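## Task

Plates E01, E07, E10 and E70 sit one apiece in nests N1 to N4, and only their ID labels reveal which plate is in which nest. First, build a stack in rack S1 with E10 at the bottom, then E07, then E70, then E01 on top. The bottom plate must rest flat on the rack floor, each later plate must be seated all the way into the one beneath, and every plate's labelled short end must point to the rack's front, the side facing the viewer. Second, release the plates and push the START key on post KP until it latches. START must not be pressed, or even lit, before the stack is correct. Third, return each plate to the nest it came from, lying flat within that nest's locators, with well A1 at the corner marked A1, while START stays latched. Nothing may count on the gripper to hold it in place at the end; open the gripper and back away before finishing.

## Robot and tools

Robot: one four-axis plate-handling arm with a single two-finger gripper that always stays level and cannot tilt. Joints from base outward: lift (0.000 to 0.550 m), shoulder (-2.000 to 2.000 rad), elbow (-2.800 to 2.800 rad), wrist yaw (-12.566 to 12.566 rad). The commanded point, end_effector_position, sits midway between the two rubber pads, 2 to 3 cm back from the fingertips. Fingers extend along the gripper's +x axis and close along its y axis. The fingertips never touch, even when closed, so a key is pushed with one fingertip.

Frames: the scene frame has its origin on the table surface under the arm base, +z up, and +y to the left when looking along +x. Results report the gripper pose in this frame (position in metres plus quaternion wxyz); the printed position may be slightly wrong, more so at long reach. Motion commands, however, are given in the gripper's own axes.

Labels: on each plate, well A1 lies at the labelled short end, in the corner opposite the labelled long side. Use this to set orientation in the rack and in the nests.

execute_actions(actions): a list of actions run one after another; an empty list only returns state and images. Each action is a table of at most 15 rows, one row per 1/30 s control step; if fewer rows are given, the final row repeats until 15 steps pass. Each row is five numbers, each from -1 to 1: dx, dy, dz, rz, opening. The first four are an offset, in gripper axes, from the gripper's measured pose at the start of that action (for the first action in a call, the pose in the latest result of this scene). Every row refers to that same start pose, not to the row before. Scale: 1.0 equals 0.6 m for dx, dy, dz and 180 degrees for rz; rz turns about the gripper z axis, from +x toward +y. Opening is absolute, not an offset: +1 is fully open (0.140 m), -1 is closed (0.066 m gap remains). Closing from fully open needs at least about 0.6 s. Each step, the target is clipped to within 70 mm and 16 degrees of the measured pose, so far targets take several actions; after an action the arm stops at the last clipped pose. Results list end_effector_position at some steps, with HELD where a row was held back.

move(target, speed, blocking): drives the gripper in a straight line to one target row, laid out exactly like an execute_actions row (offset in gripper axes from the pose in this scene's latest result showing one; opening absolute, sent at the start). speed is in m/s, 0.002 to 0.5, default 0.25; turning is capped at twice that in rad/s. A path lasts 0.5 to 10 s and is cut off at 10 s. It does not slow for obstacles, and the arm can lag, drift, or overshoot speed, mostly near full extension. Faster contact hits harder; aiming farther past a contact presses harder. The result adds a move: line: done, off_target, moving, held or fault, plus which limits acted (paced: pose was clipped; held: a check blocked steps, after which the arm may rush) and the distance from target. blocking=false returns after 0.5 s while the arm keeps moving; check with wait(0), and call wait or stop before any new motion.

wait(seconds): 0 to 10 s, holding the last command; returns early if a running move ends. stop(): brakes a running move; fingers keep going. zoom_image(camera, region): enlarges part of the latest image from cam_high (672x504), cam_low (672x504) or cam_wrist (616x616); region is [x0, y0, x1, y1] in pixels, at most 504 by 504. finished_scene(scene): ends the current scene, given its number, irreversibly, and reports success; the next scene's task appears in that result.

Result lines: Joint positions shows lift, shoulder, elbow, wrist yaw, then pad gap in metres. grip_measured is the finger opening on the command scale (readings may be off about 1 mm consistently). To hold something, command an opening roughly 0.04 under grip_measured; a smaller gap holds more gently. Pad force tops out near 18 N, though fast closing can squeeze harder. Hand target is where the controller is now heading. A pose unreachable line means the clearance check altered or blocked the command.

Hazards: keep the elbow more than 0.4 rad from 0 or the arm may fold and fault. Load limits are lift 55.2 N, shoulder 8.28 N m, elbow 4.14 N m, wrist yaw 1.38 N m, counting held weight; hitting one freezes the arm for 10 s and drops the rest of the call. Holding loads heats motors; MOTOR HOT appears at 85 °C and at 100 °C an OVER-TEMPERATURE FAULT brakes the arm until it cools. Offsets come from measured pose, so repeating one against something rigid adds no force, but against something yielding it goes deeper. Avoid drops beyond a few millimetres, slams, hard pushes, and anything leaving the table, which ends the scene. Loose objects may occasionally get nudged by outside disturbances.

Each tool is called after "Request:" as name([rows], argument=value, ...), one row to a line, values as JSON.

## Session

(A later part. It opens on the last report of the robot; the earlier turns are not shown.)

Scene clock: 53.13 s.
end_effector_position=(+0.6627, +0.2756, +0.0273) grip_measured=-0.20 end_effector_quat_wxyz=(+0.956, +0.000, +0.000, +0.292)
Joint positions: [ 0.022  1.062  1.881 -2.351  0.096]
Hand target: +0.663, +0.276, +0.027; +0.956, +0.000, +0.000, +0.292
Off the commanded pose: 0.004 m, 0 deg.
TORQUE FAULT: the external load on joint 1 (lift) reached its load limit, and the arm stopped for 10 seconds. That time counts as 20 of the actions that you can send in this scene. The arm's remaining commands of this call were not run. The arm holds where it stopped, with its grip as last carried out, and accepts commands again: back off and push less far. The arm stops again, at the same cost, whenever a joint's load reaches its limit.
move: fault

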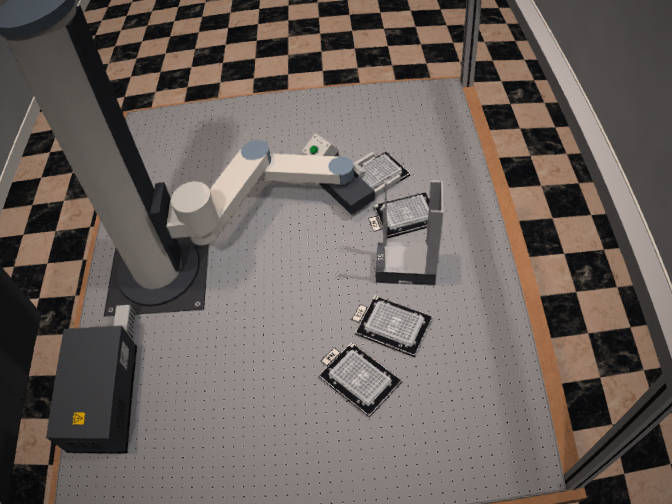

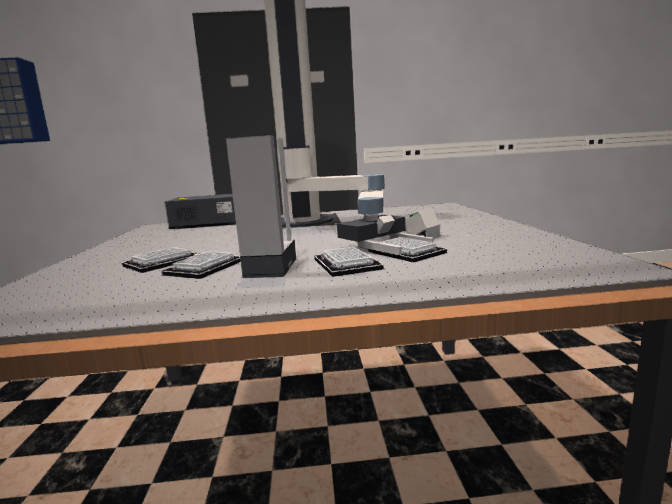

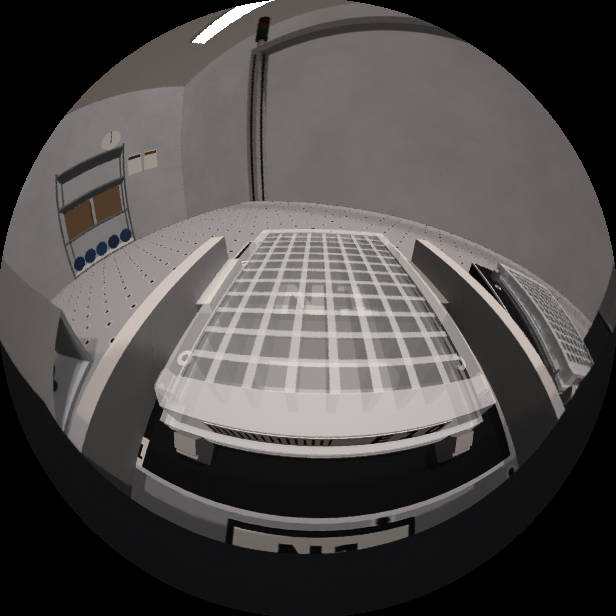

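Request:
move(target=[0,-0.0005,-0.3185,0,-0.51], speed=0.2)

Request:
move(target=[0,0,-0.0083,0,-0.51], speed=0.01)

Request:
move(target=[0,0,0,0,0.1])

Request:
move(target=[-0.3,0,0,0,0.1])

Request:
zoom_image(camera="cam_wrist", region=[220,150,430,360])

Request:
move(target=[-0.22,0.45,0,0.31,-1])

Scene clock: 297.20 s.
end_effector_position=(+0.7034, -0.0759, +0.1169) grip_measured=-0.47 end_effector_quat_wxyz=(+0.998, +0.000, +0.000, -0.065)
Joint positions: [ 0.112  0.5    1.713 -2.344  0.086]
Hand target: +0.703, -0.076, +0.117; +0.998, +0.000, +0.000, -0.065
Off the commanded pose: 0.000 m, 0 deg.
move: done

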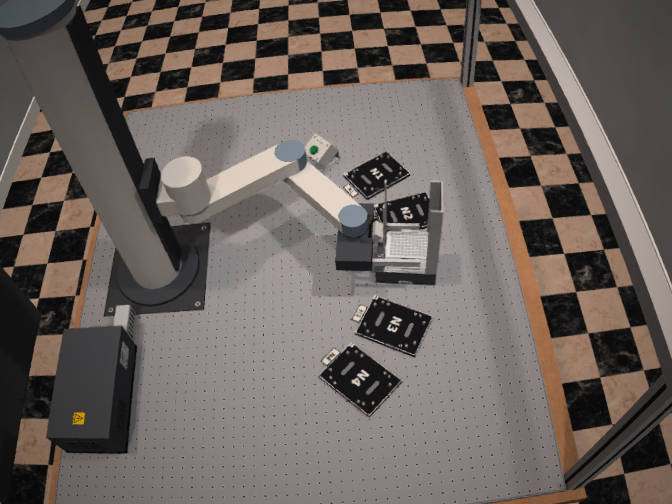

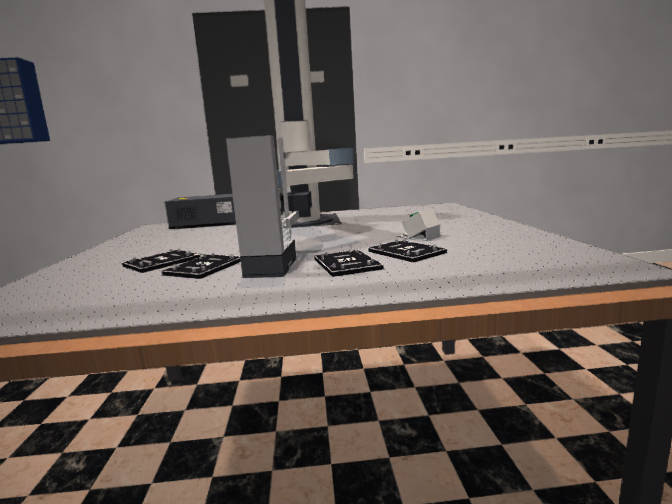

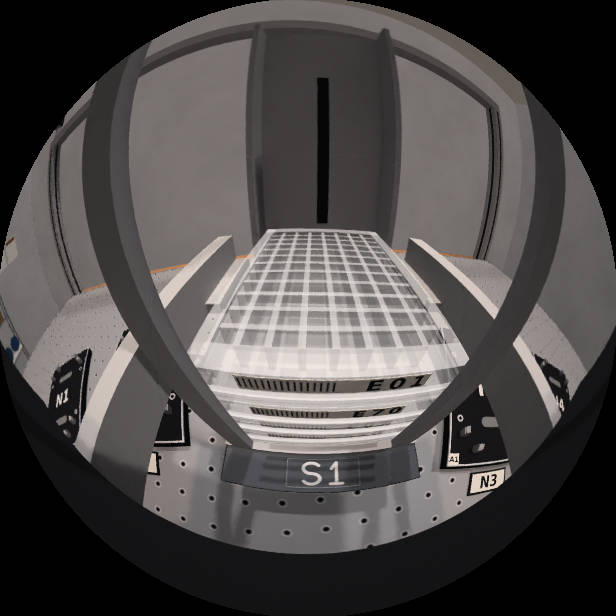

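Scene clock: 297.93 s.
end_effector_position=(+0.7034, -0.0759, +0.1119) grip_measured=-0.47 end_effector_quat_wxyz=(+0.998, +0.000, +0.000, -0.065)
Joint positions: [ 0.107  0.5    1.713 -2.344  0.086]
Hand target: +0.703, -0.076, +0.112; +0.998, +0.000, +0.000, -0.065
Off the commanded pose: 0.000 m, 0 deg.
move: done

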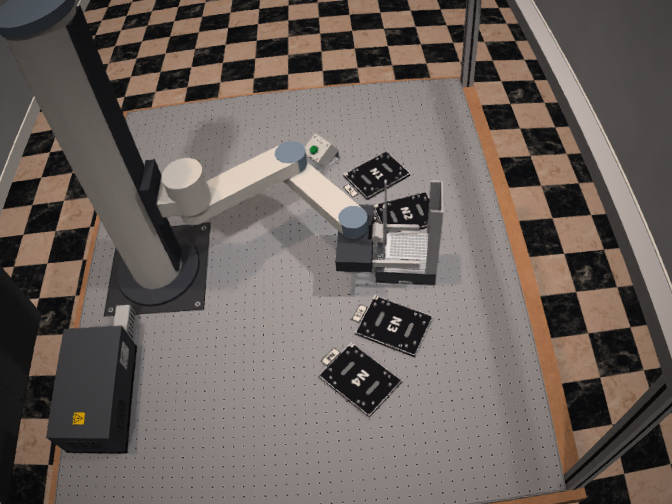

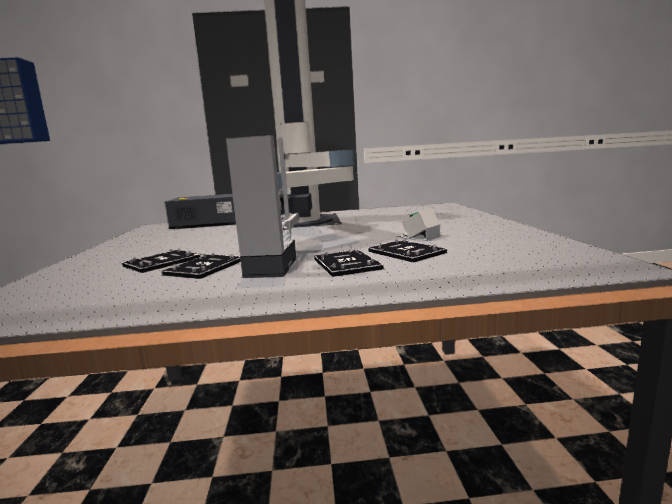

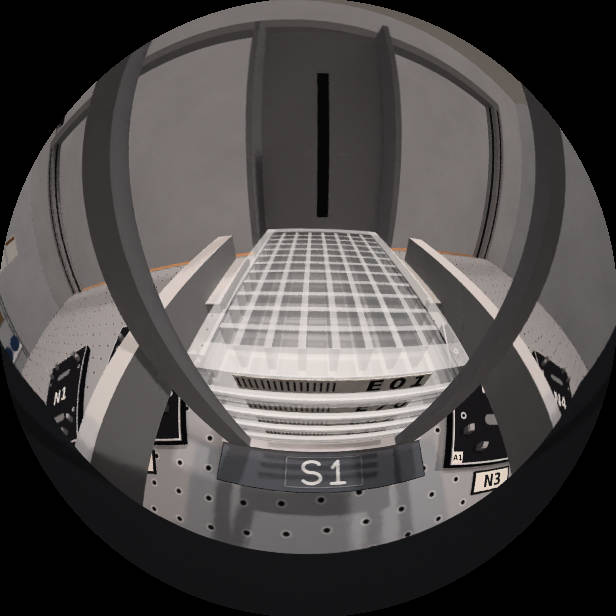

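Scene clock: 298.43 s.
end_effector_position=(+0.7034, -0.0759, +0.1119) grip_measured=+0.10 end_effector_quat_wxyz=(+0.998, +0.000, +0.000, -0.065)
Joint positions: [ 0.107  0.5    1.713 -2.344  0.107]
Hand target: +0.703, -0.076, +0.112; +0.998, +0.000, +0.000, -0.065
Off the commanded pose: 0.000 m, 0 deg.
move: done

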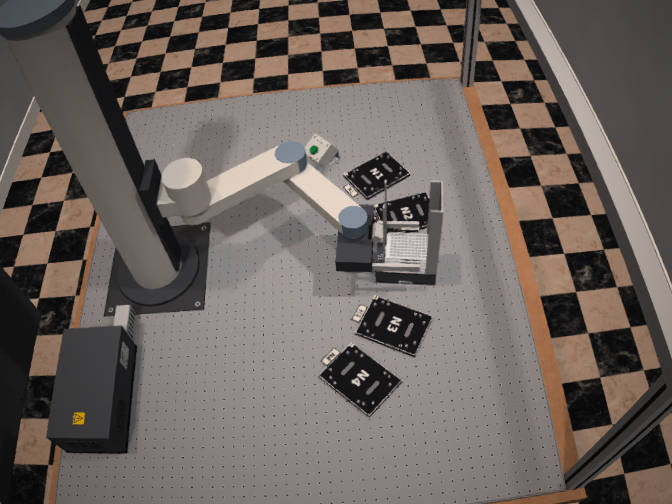

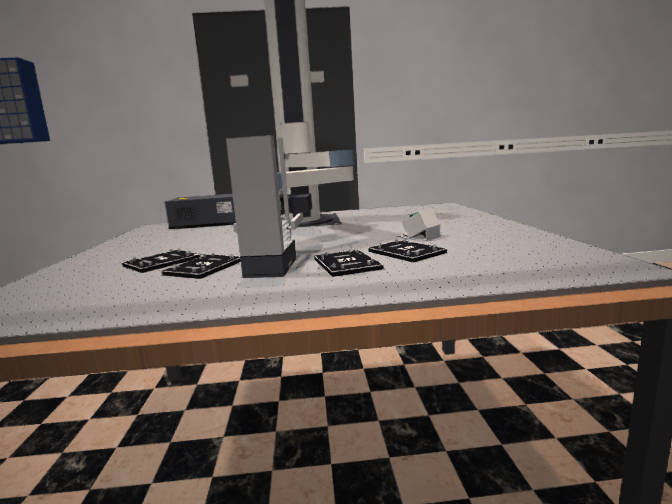

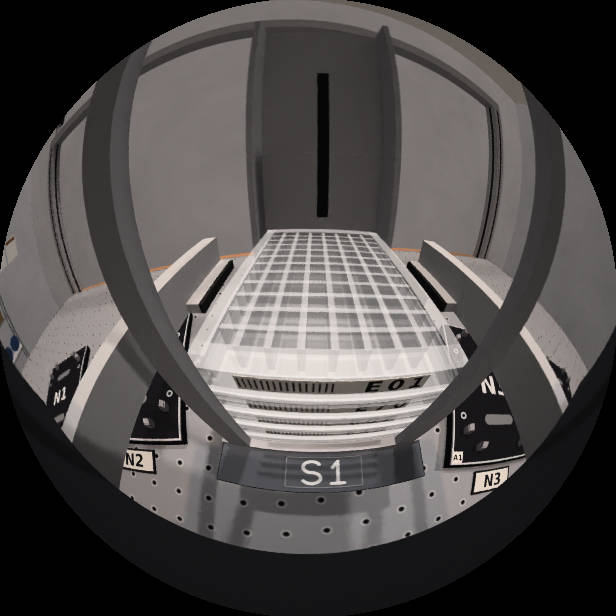

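Scene clock: 299.57 s.
end_effector_position=(+0.5249, -0.0525, +0.1119) grip_measured=+0.10 end_effector_quat_wxyz=(+0.998, +0.000, +0.000, -0.065)
Joint positions: [ 0.107  0.821  0.834 -1.786  0.107]
Hand target: +0.525, -0.052, +0.112; +0.998, +0.000, +0.000, -0.065
Off the commanded pose: 0.000 m, 0 deg.
move: done

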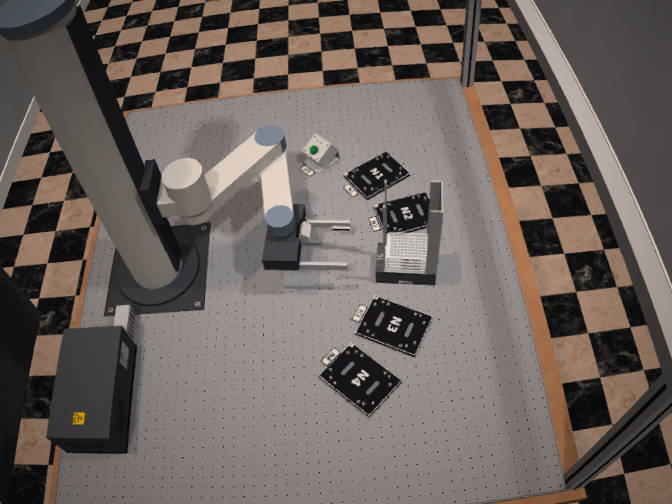

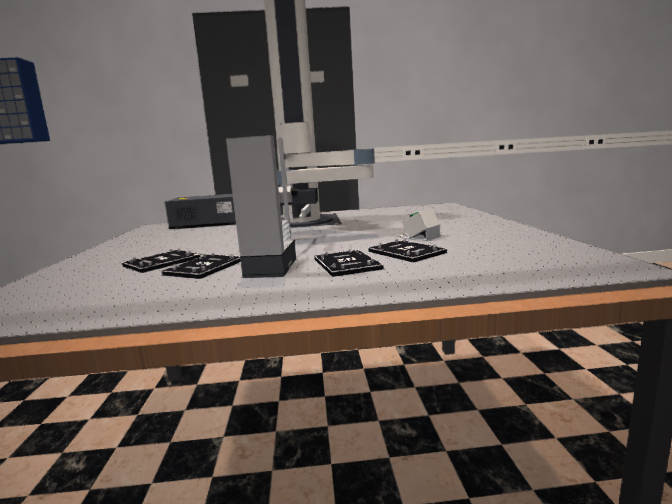

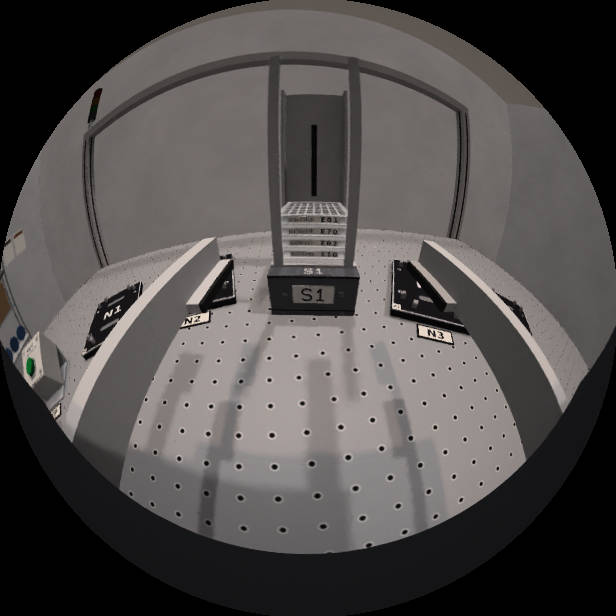

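Region (220, 150, 430, 360) of cam_wrist's 616x616 image, scaled by 2.400, with more detail than that image has.

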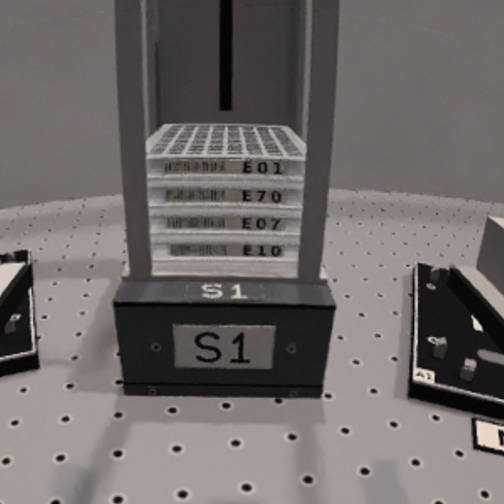

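Scene clock: 301.87 s.
end_effector_position=(+0.4292, +0.2326, +0.1119) grip_measured=-0.99 end_effector_quat_wxyz=(+0.912, +0.000, +0.000, +0.410)
Joint positions: [ 0.107  1.662  0.8   -1.618  0.066]
Hand target: +0.429, +0.232, +0.112; +0.912, +0.000, +0.000, +0.409
Off the commanded pose: 0.000 m, 0 deg.
move: done

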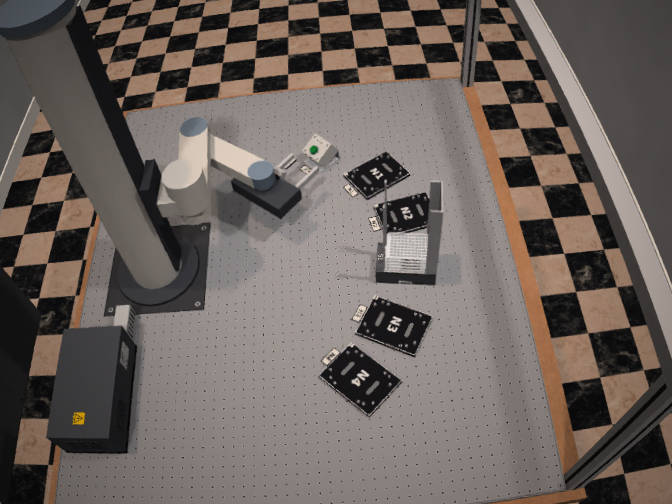

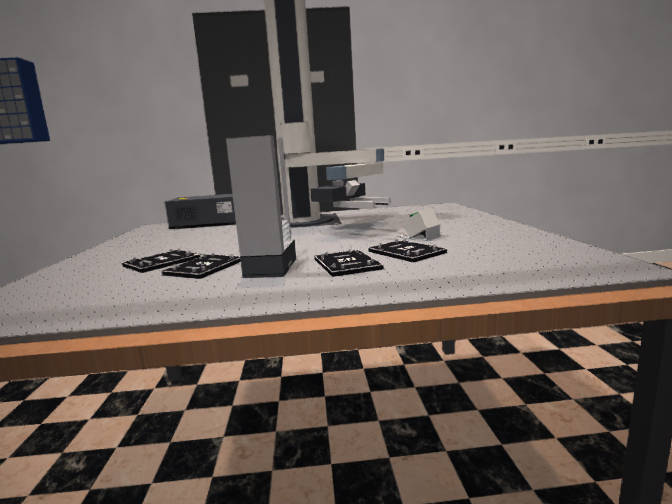

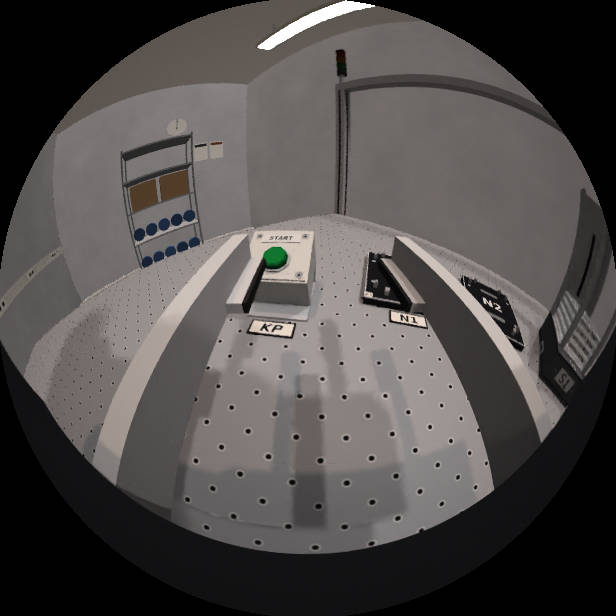

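Press from above with left fingertip; approach.

Request:
move(target=[0.07,0,-0.05,0,-1], speed=0.08)

Scene clock: 304.93 s.
end_effector_position=(+0.4570, +0.2641, +0.0818) grip_measured=-0.99 end_effector_quat_wxyz=(+0.912, +0.000, +0.000, +0.410)
Joint positions: [ 0.077  1.638  0.98  -1.774  0.066]
Hand target: +0.457, +0.264, +0.082; +0.912, +0.000, +0.000, +0.410
Off the commanded pose: 0.000 m, 0 deg.
move: done

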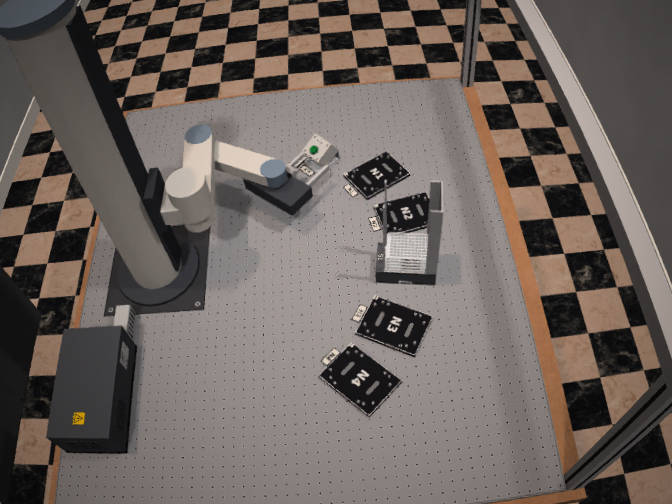

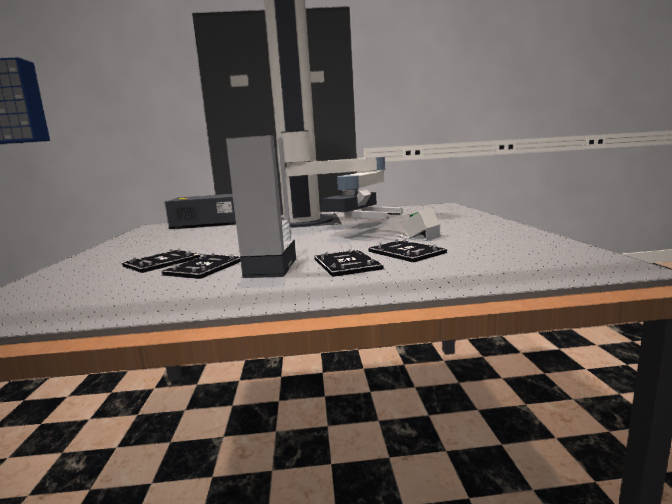

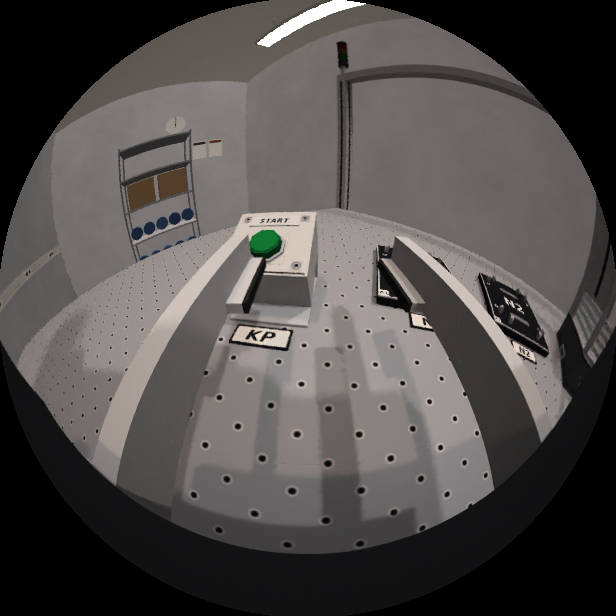

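Request:
move(target=[0.05,0,0,0,-1], speed=0.04)

Request:
zoom_image(camera="cam_low", region=[340,170,460,260])

Request:
zoom_image(camera="cam_high", region=[260,110,380,200])

Scene clock: 311.07 s.
end_effector_position=(+0.4769, +0.2867, +0.0819) grip_measured=-0.99 end_effector_quat_wxyz=(+0.912, +0.000, +0.000, +0.410)
Joint positions: [ 0.077  1.607  1.114 -1.876  0.066]
Hand target: +0.477, +0.287, +0.082; +0.912, +0.000, +0.000, +0.410
Off the commanded pose: 0.000 m, 0 deg.
move: done

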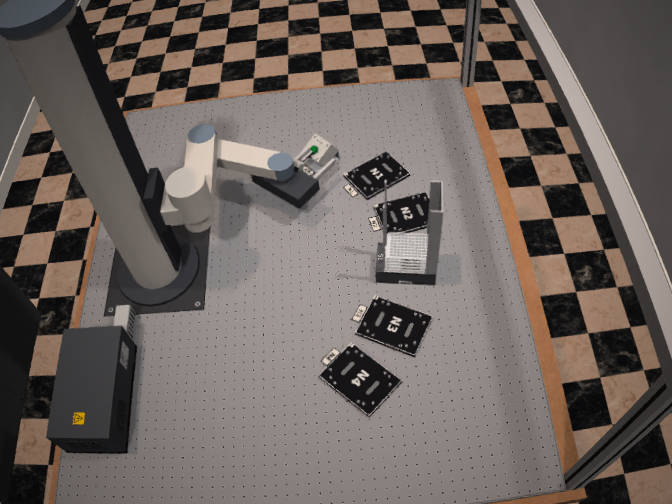

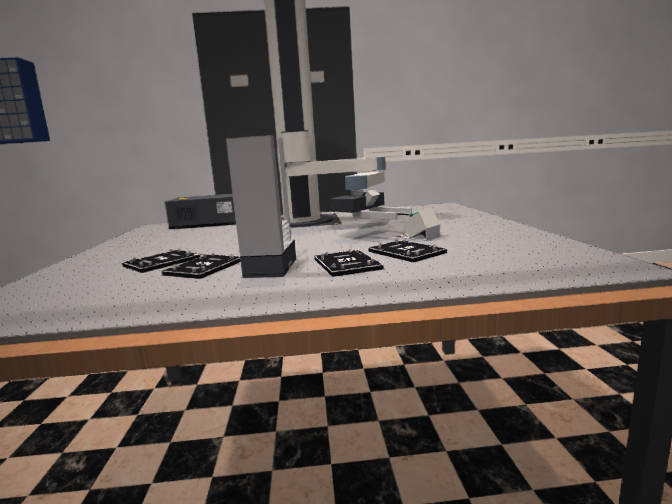

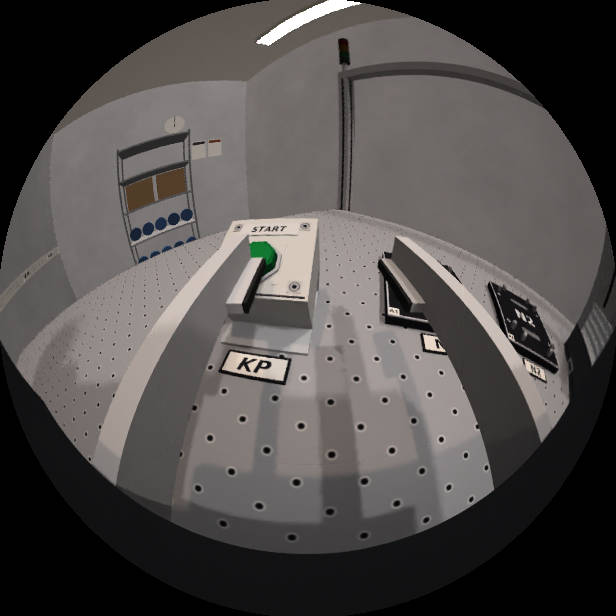

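Region (340, 170, 460, 260) of cam_low's 672x504 image, scaled by 4.200, with more detail than that image has; it fills the top 378 rows of this view, and the rest is white.

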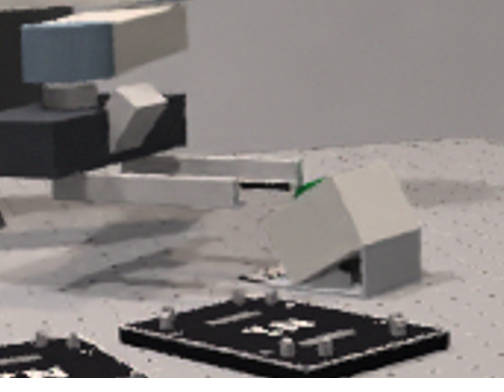

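Region (260, 110, 380, 200) of cam_high's 672x504 image, scaled by 4.200, with more detail than that image has; it fills the top 378 rows of this view, and the rest is white.

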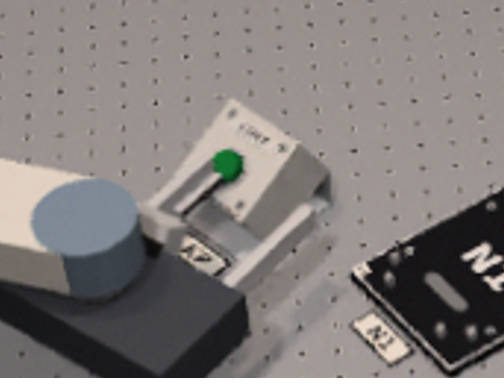

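Request:
move(target=[0.02,-0.003,0,0,-1], speed=0.01)

Request:
move(target=[0.003,0,-0.007,0,-1], speed=0.005)

Request:
zoom_image(camera="cam_low", region=[340,170,460,260])

Request:
zoom_image(camera="cam_high", region=[260,110,380,200])

Scene clock: 317.17 s.
end_effector_position=(+0.4858, +0.2943, +0.0819) grip_measured=-0.99 end_effector_quat_wxyz=(+0.912, +0.000, +0.000, +0.411)
Joint positions: [ 0.077  1.586  1.169 -1.908  0.066]
Hand target: +0.486, +0.294, +0.082; +0.912, +0.000, +0.000, +0.410
Off the commanded pose: 0.000 m, 0 deg.
move: done

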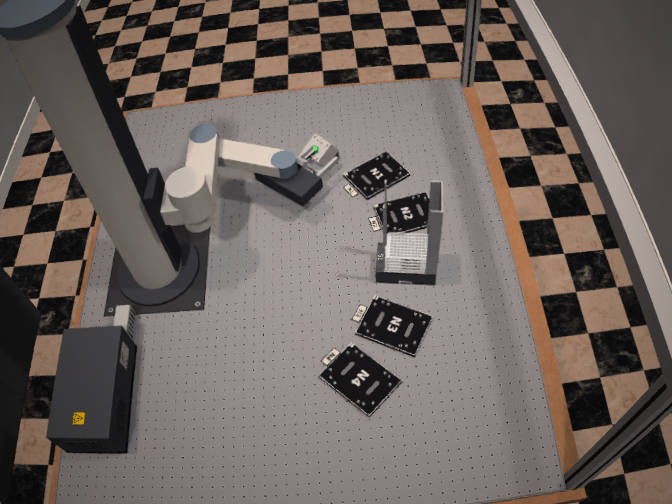

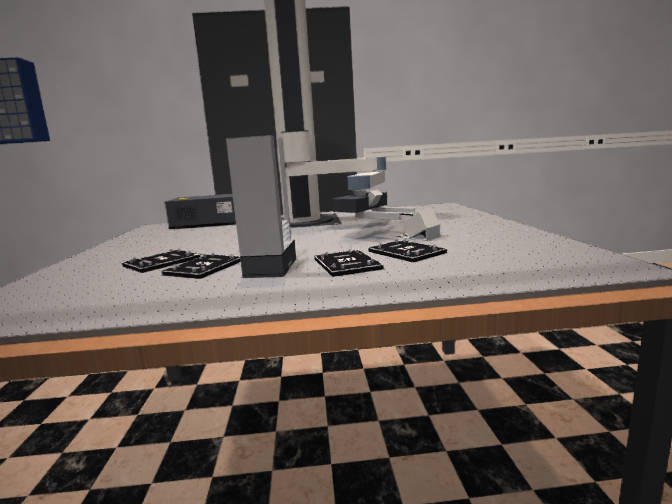

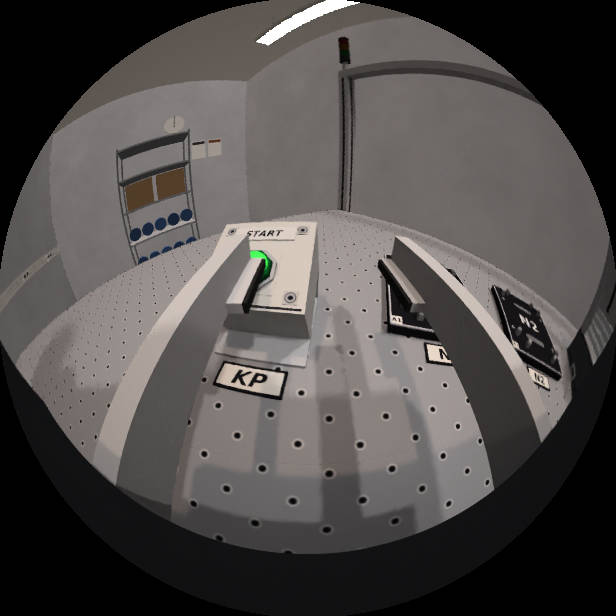

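Scene clock: 318.30 s.
end_effector_position=(+0.4868, +0.2952, +0.0787) grip_measured=-0.99 end_effector_quat_wxyz=(+0.912, +0.000, +0.000, +0.411)
Joint positions: [ 0.074  1.584  1.175 -1.912  0.066]
Hand target: +0.487, +0.296, +0.078; +0.912, +0.000, +0.000, +0.411
Off the commanded pose: 0.001 m, 0 deg.
move: done

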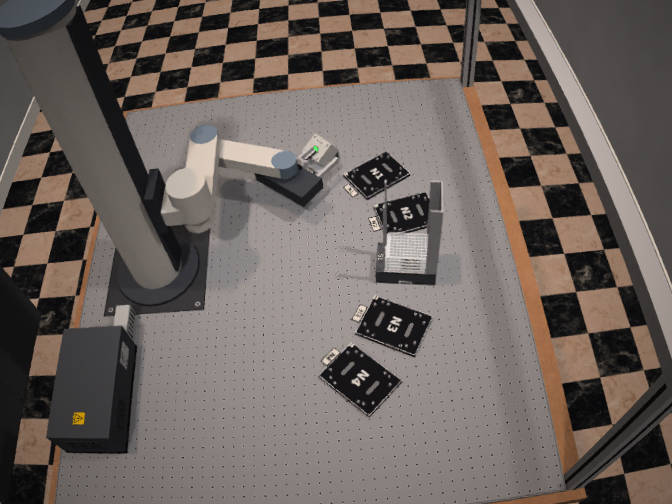

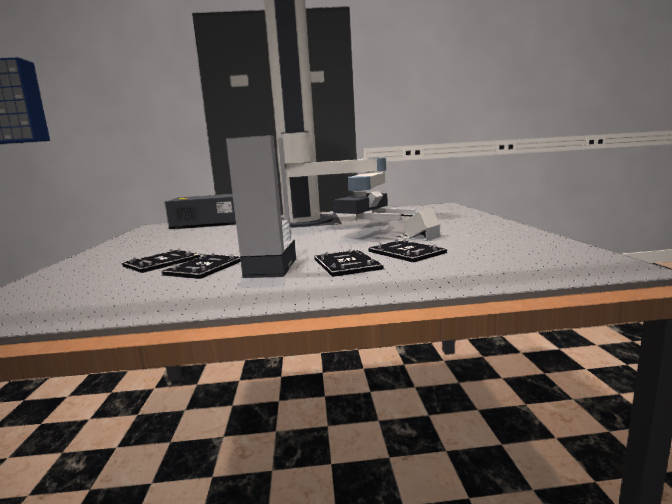

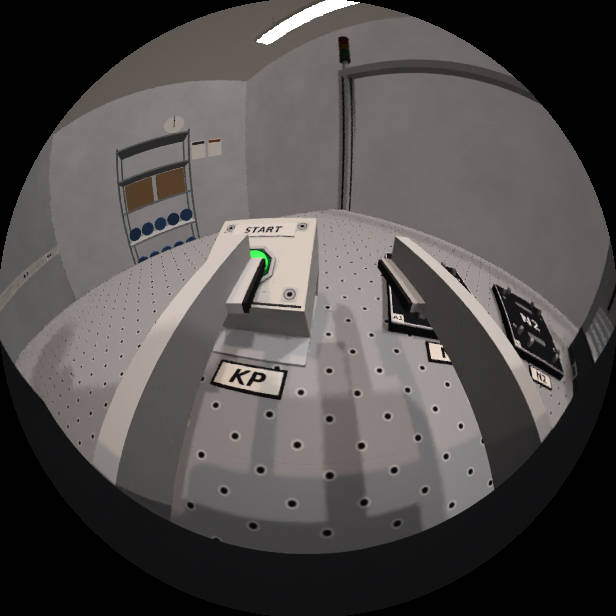

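Region (340, 170, 460, 260) of cam_low's 672x504 image, scaled by 4.200, with more detail than that image has; it fills the top 378 rows of this view, and the rest is white.

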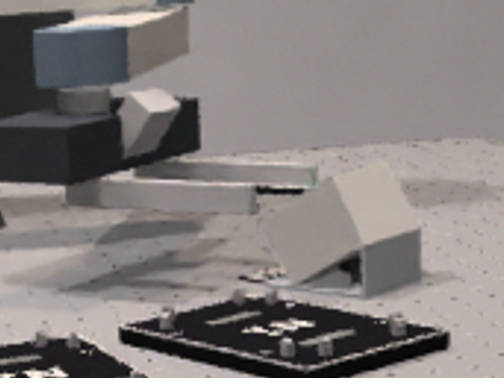

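Region (260, 110, 380, 200) of cam_high's 672x504 image, scaled by 4.200, with more detail than that image has; it fills the top 378 rows of this view, and the rest is white.

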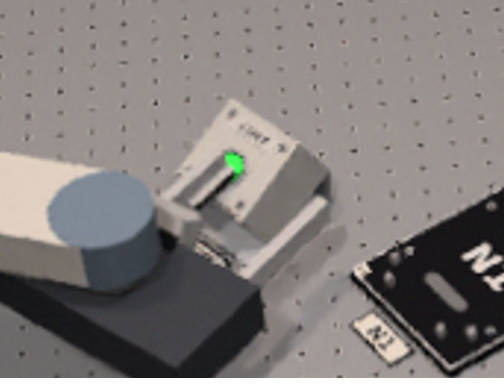

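Request:
move(target=[-0.06,0,0.0555,0,-1], speed=0.1)

Request:
move(target=[-0.3322,-0.4313,0,-0.311,0.1], speed=0.35)

Scene clock: 322.67 s.
end_effector_position=(+0.4630, +0.2681, +0.1120) grip_measured=-0.99 end_effector_quat_wxyz=(+0.912, +0.000, +0.000, +0.410)
Joint positions: [ 0.107  1.624  1.012 -1.79   0.066]
Hand target: +0.463, +0.268, +0.112; +0.912, +0.000, +0.000, +0.411
Off the commanded pose: 0.000 m, 0 deg.
move: done

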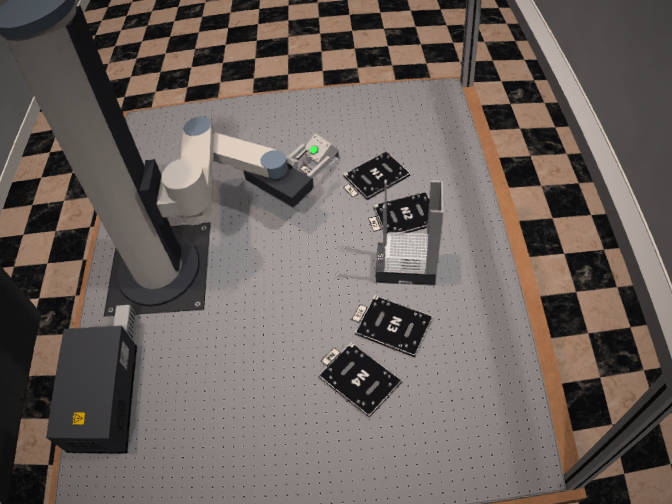

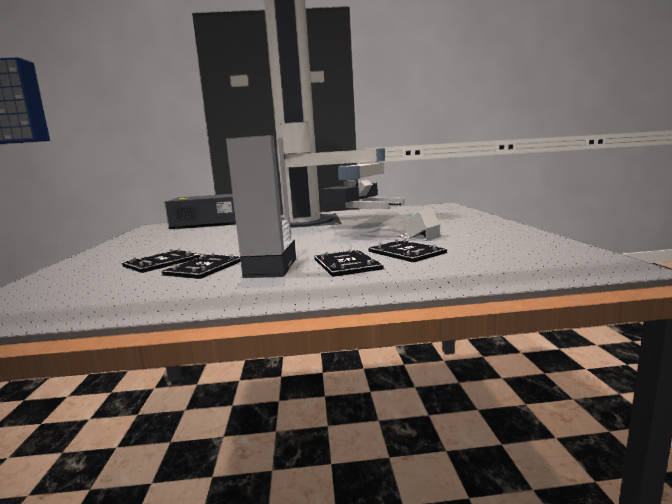

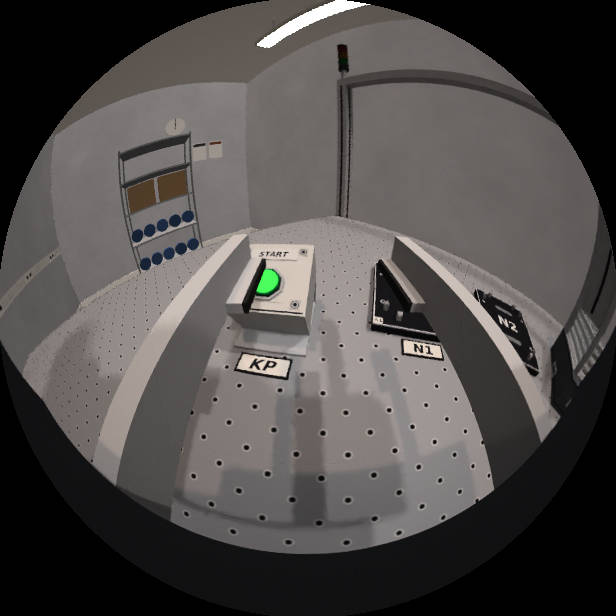

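Scene clock: 324.50 s.
end_effector_position=(+0.5245, -0.0528, +0.1120) grip_measured=+0.10 end_effector_quat_wxyz=(+0.998, +0.000, +0.000, -0.066)
Joint positions: [ 0.107  0.82   0.833 -1.784  0.107]
Hand target: +0.524, -0.053, +0.112; +0.998, +0.000, +0.000, -0.066
Off the commanded pose: 0.000 m, 0 deg.
move: done

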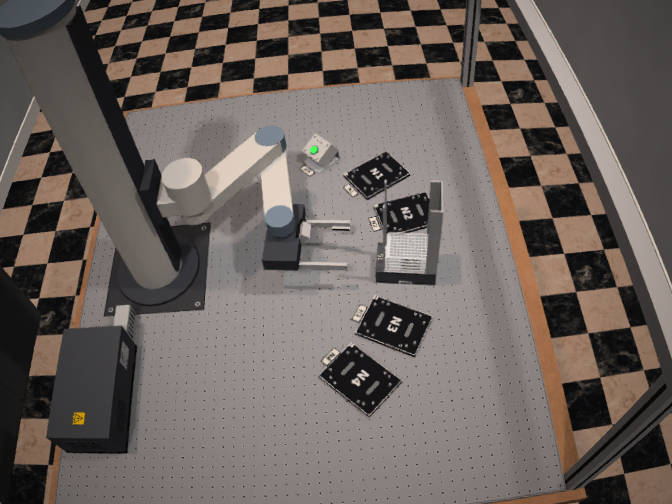

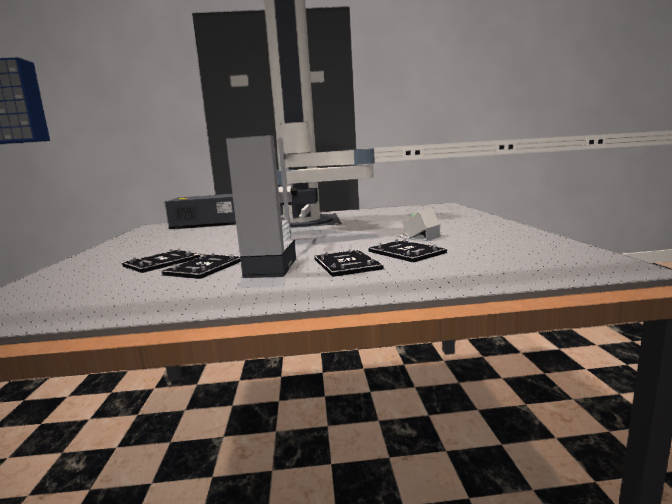

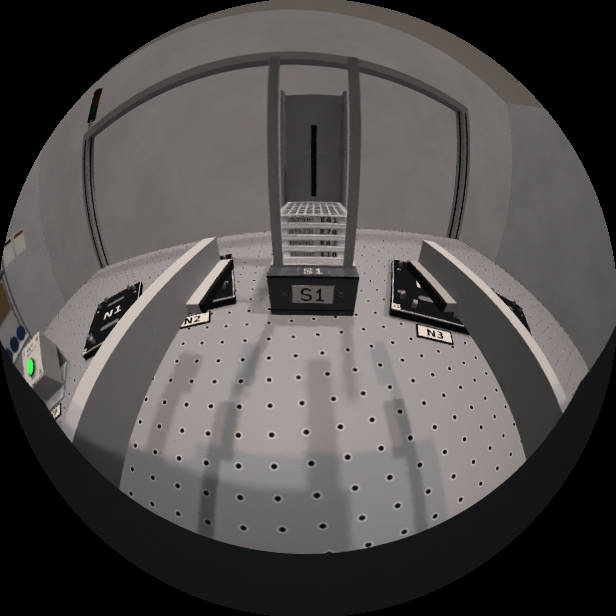

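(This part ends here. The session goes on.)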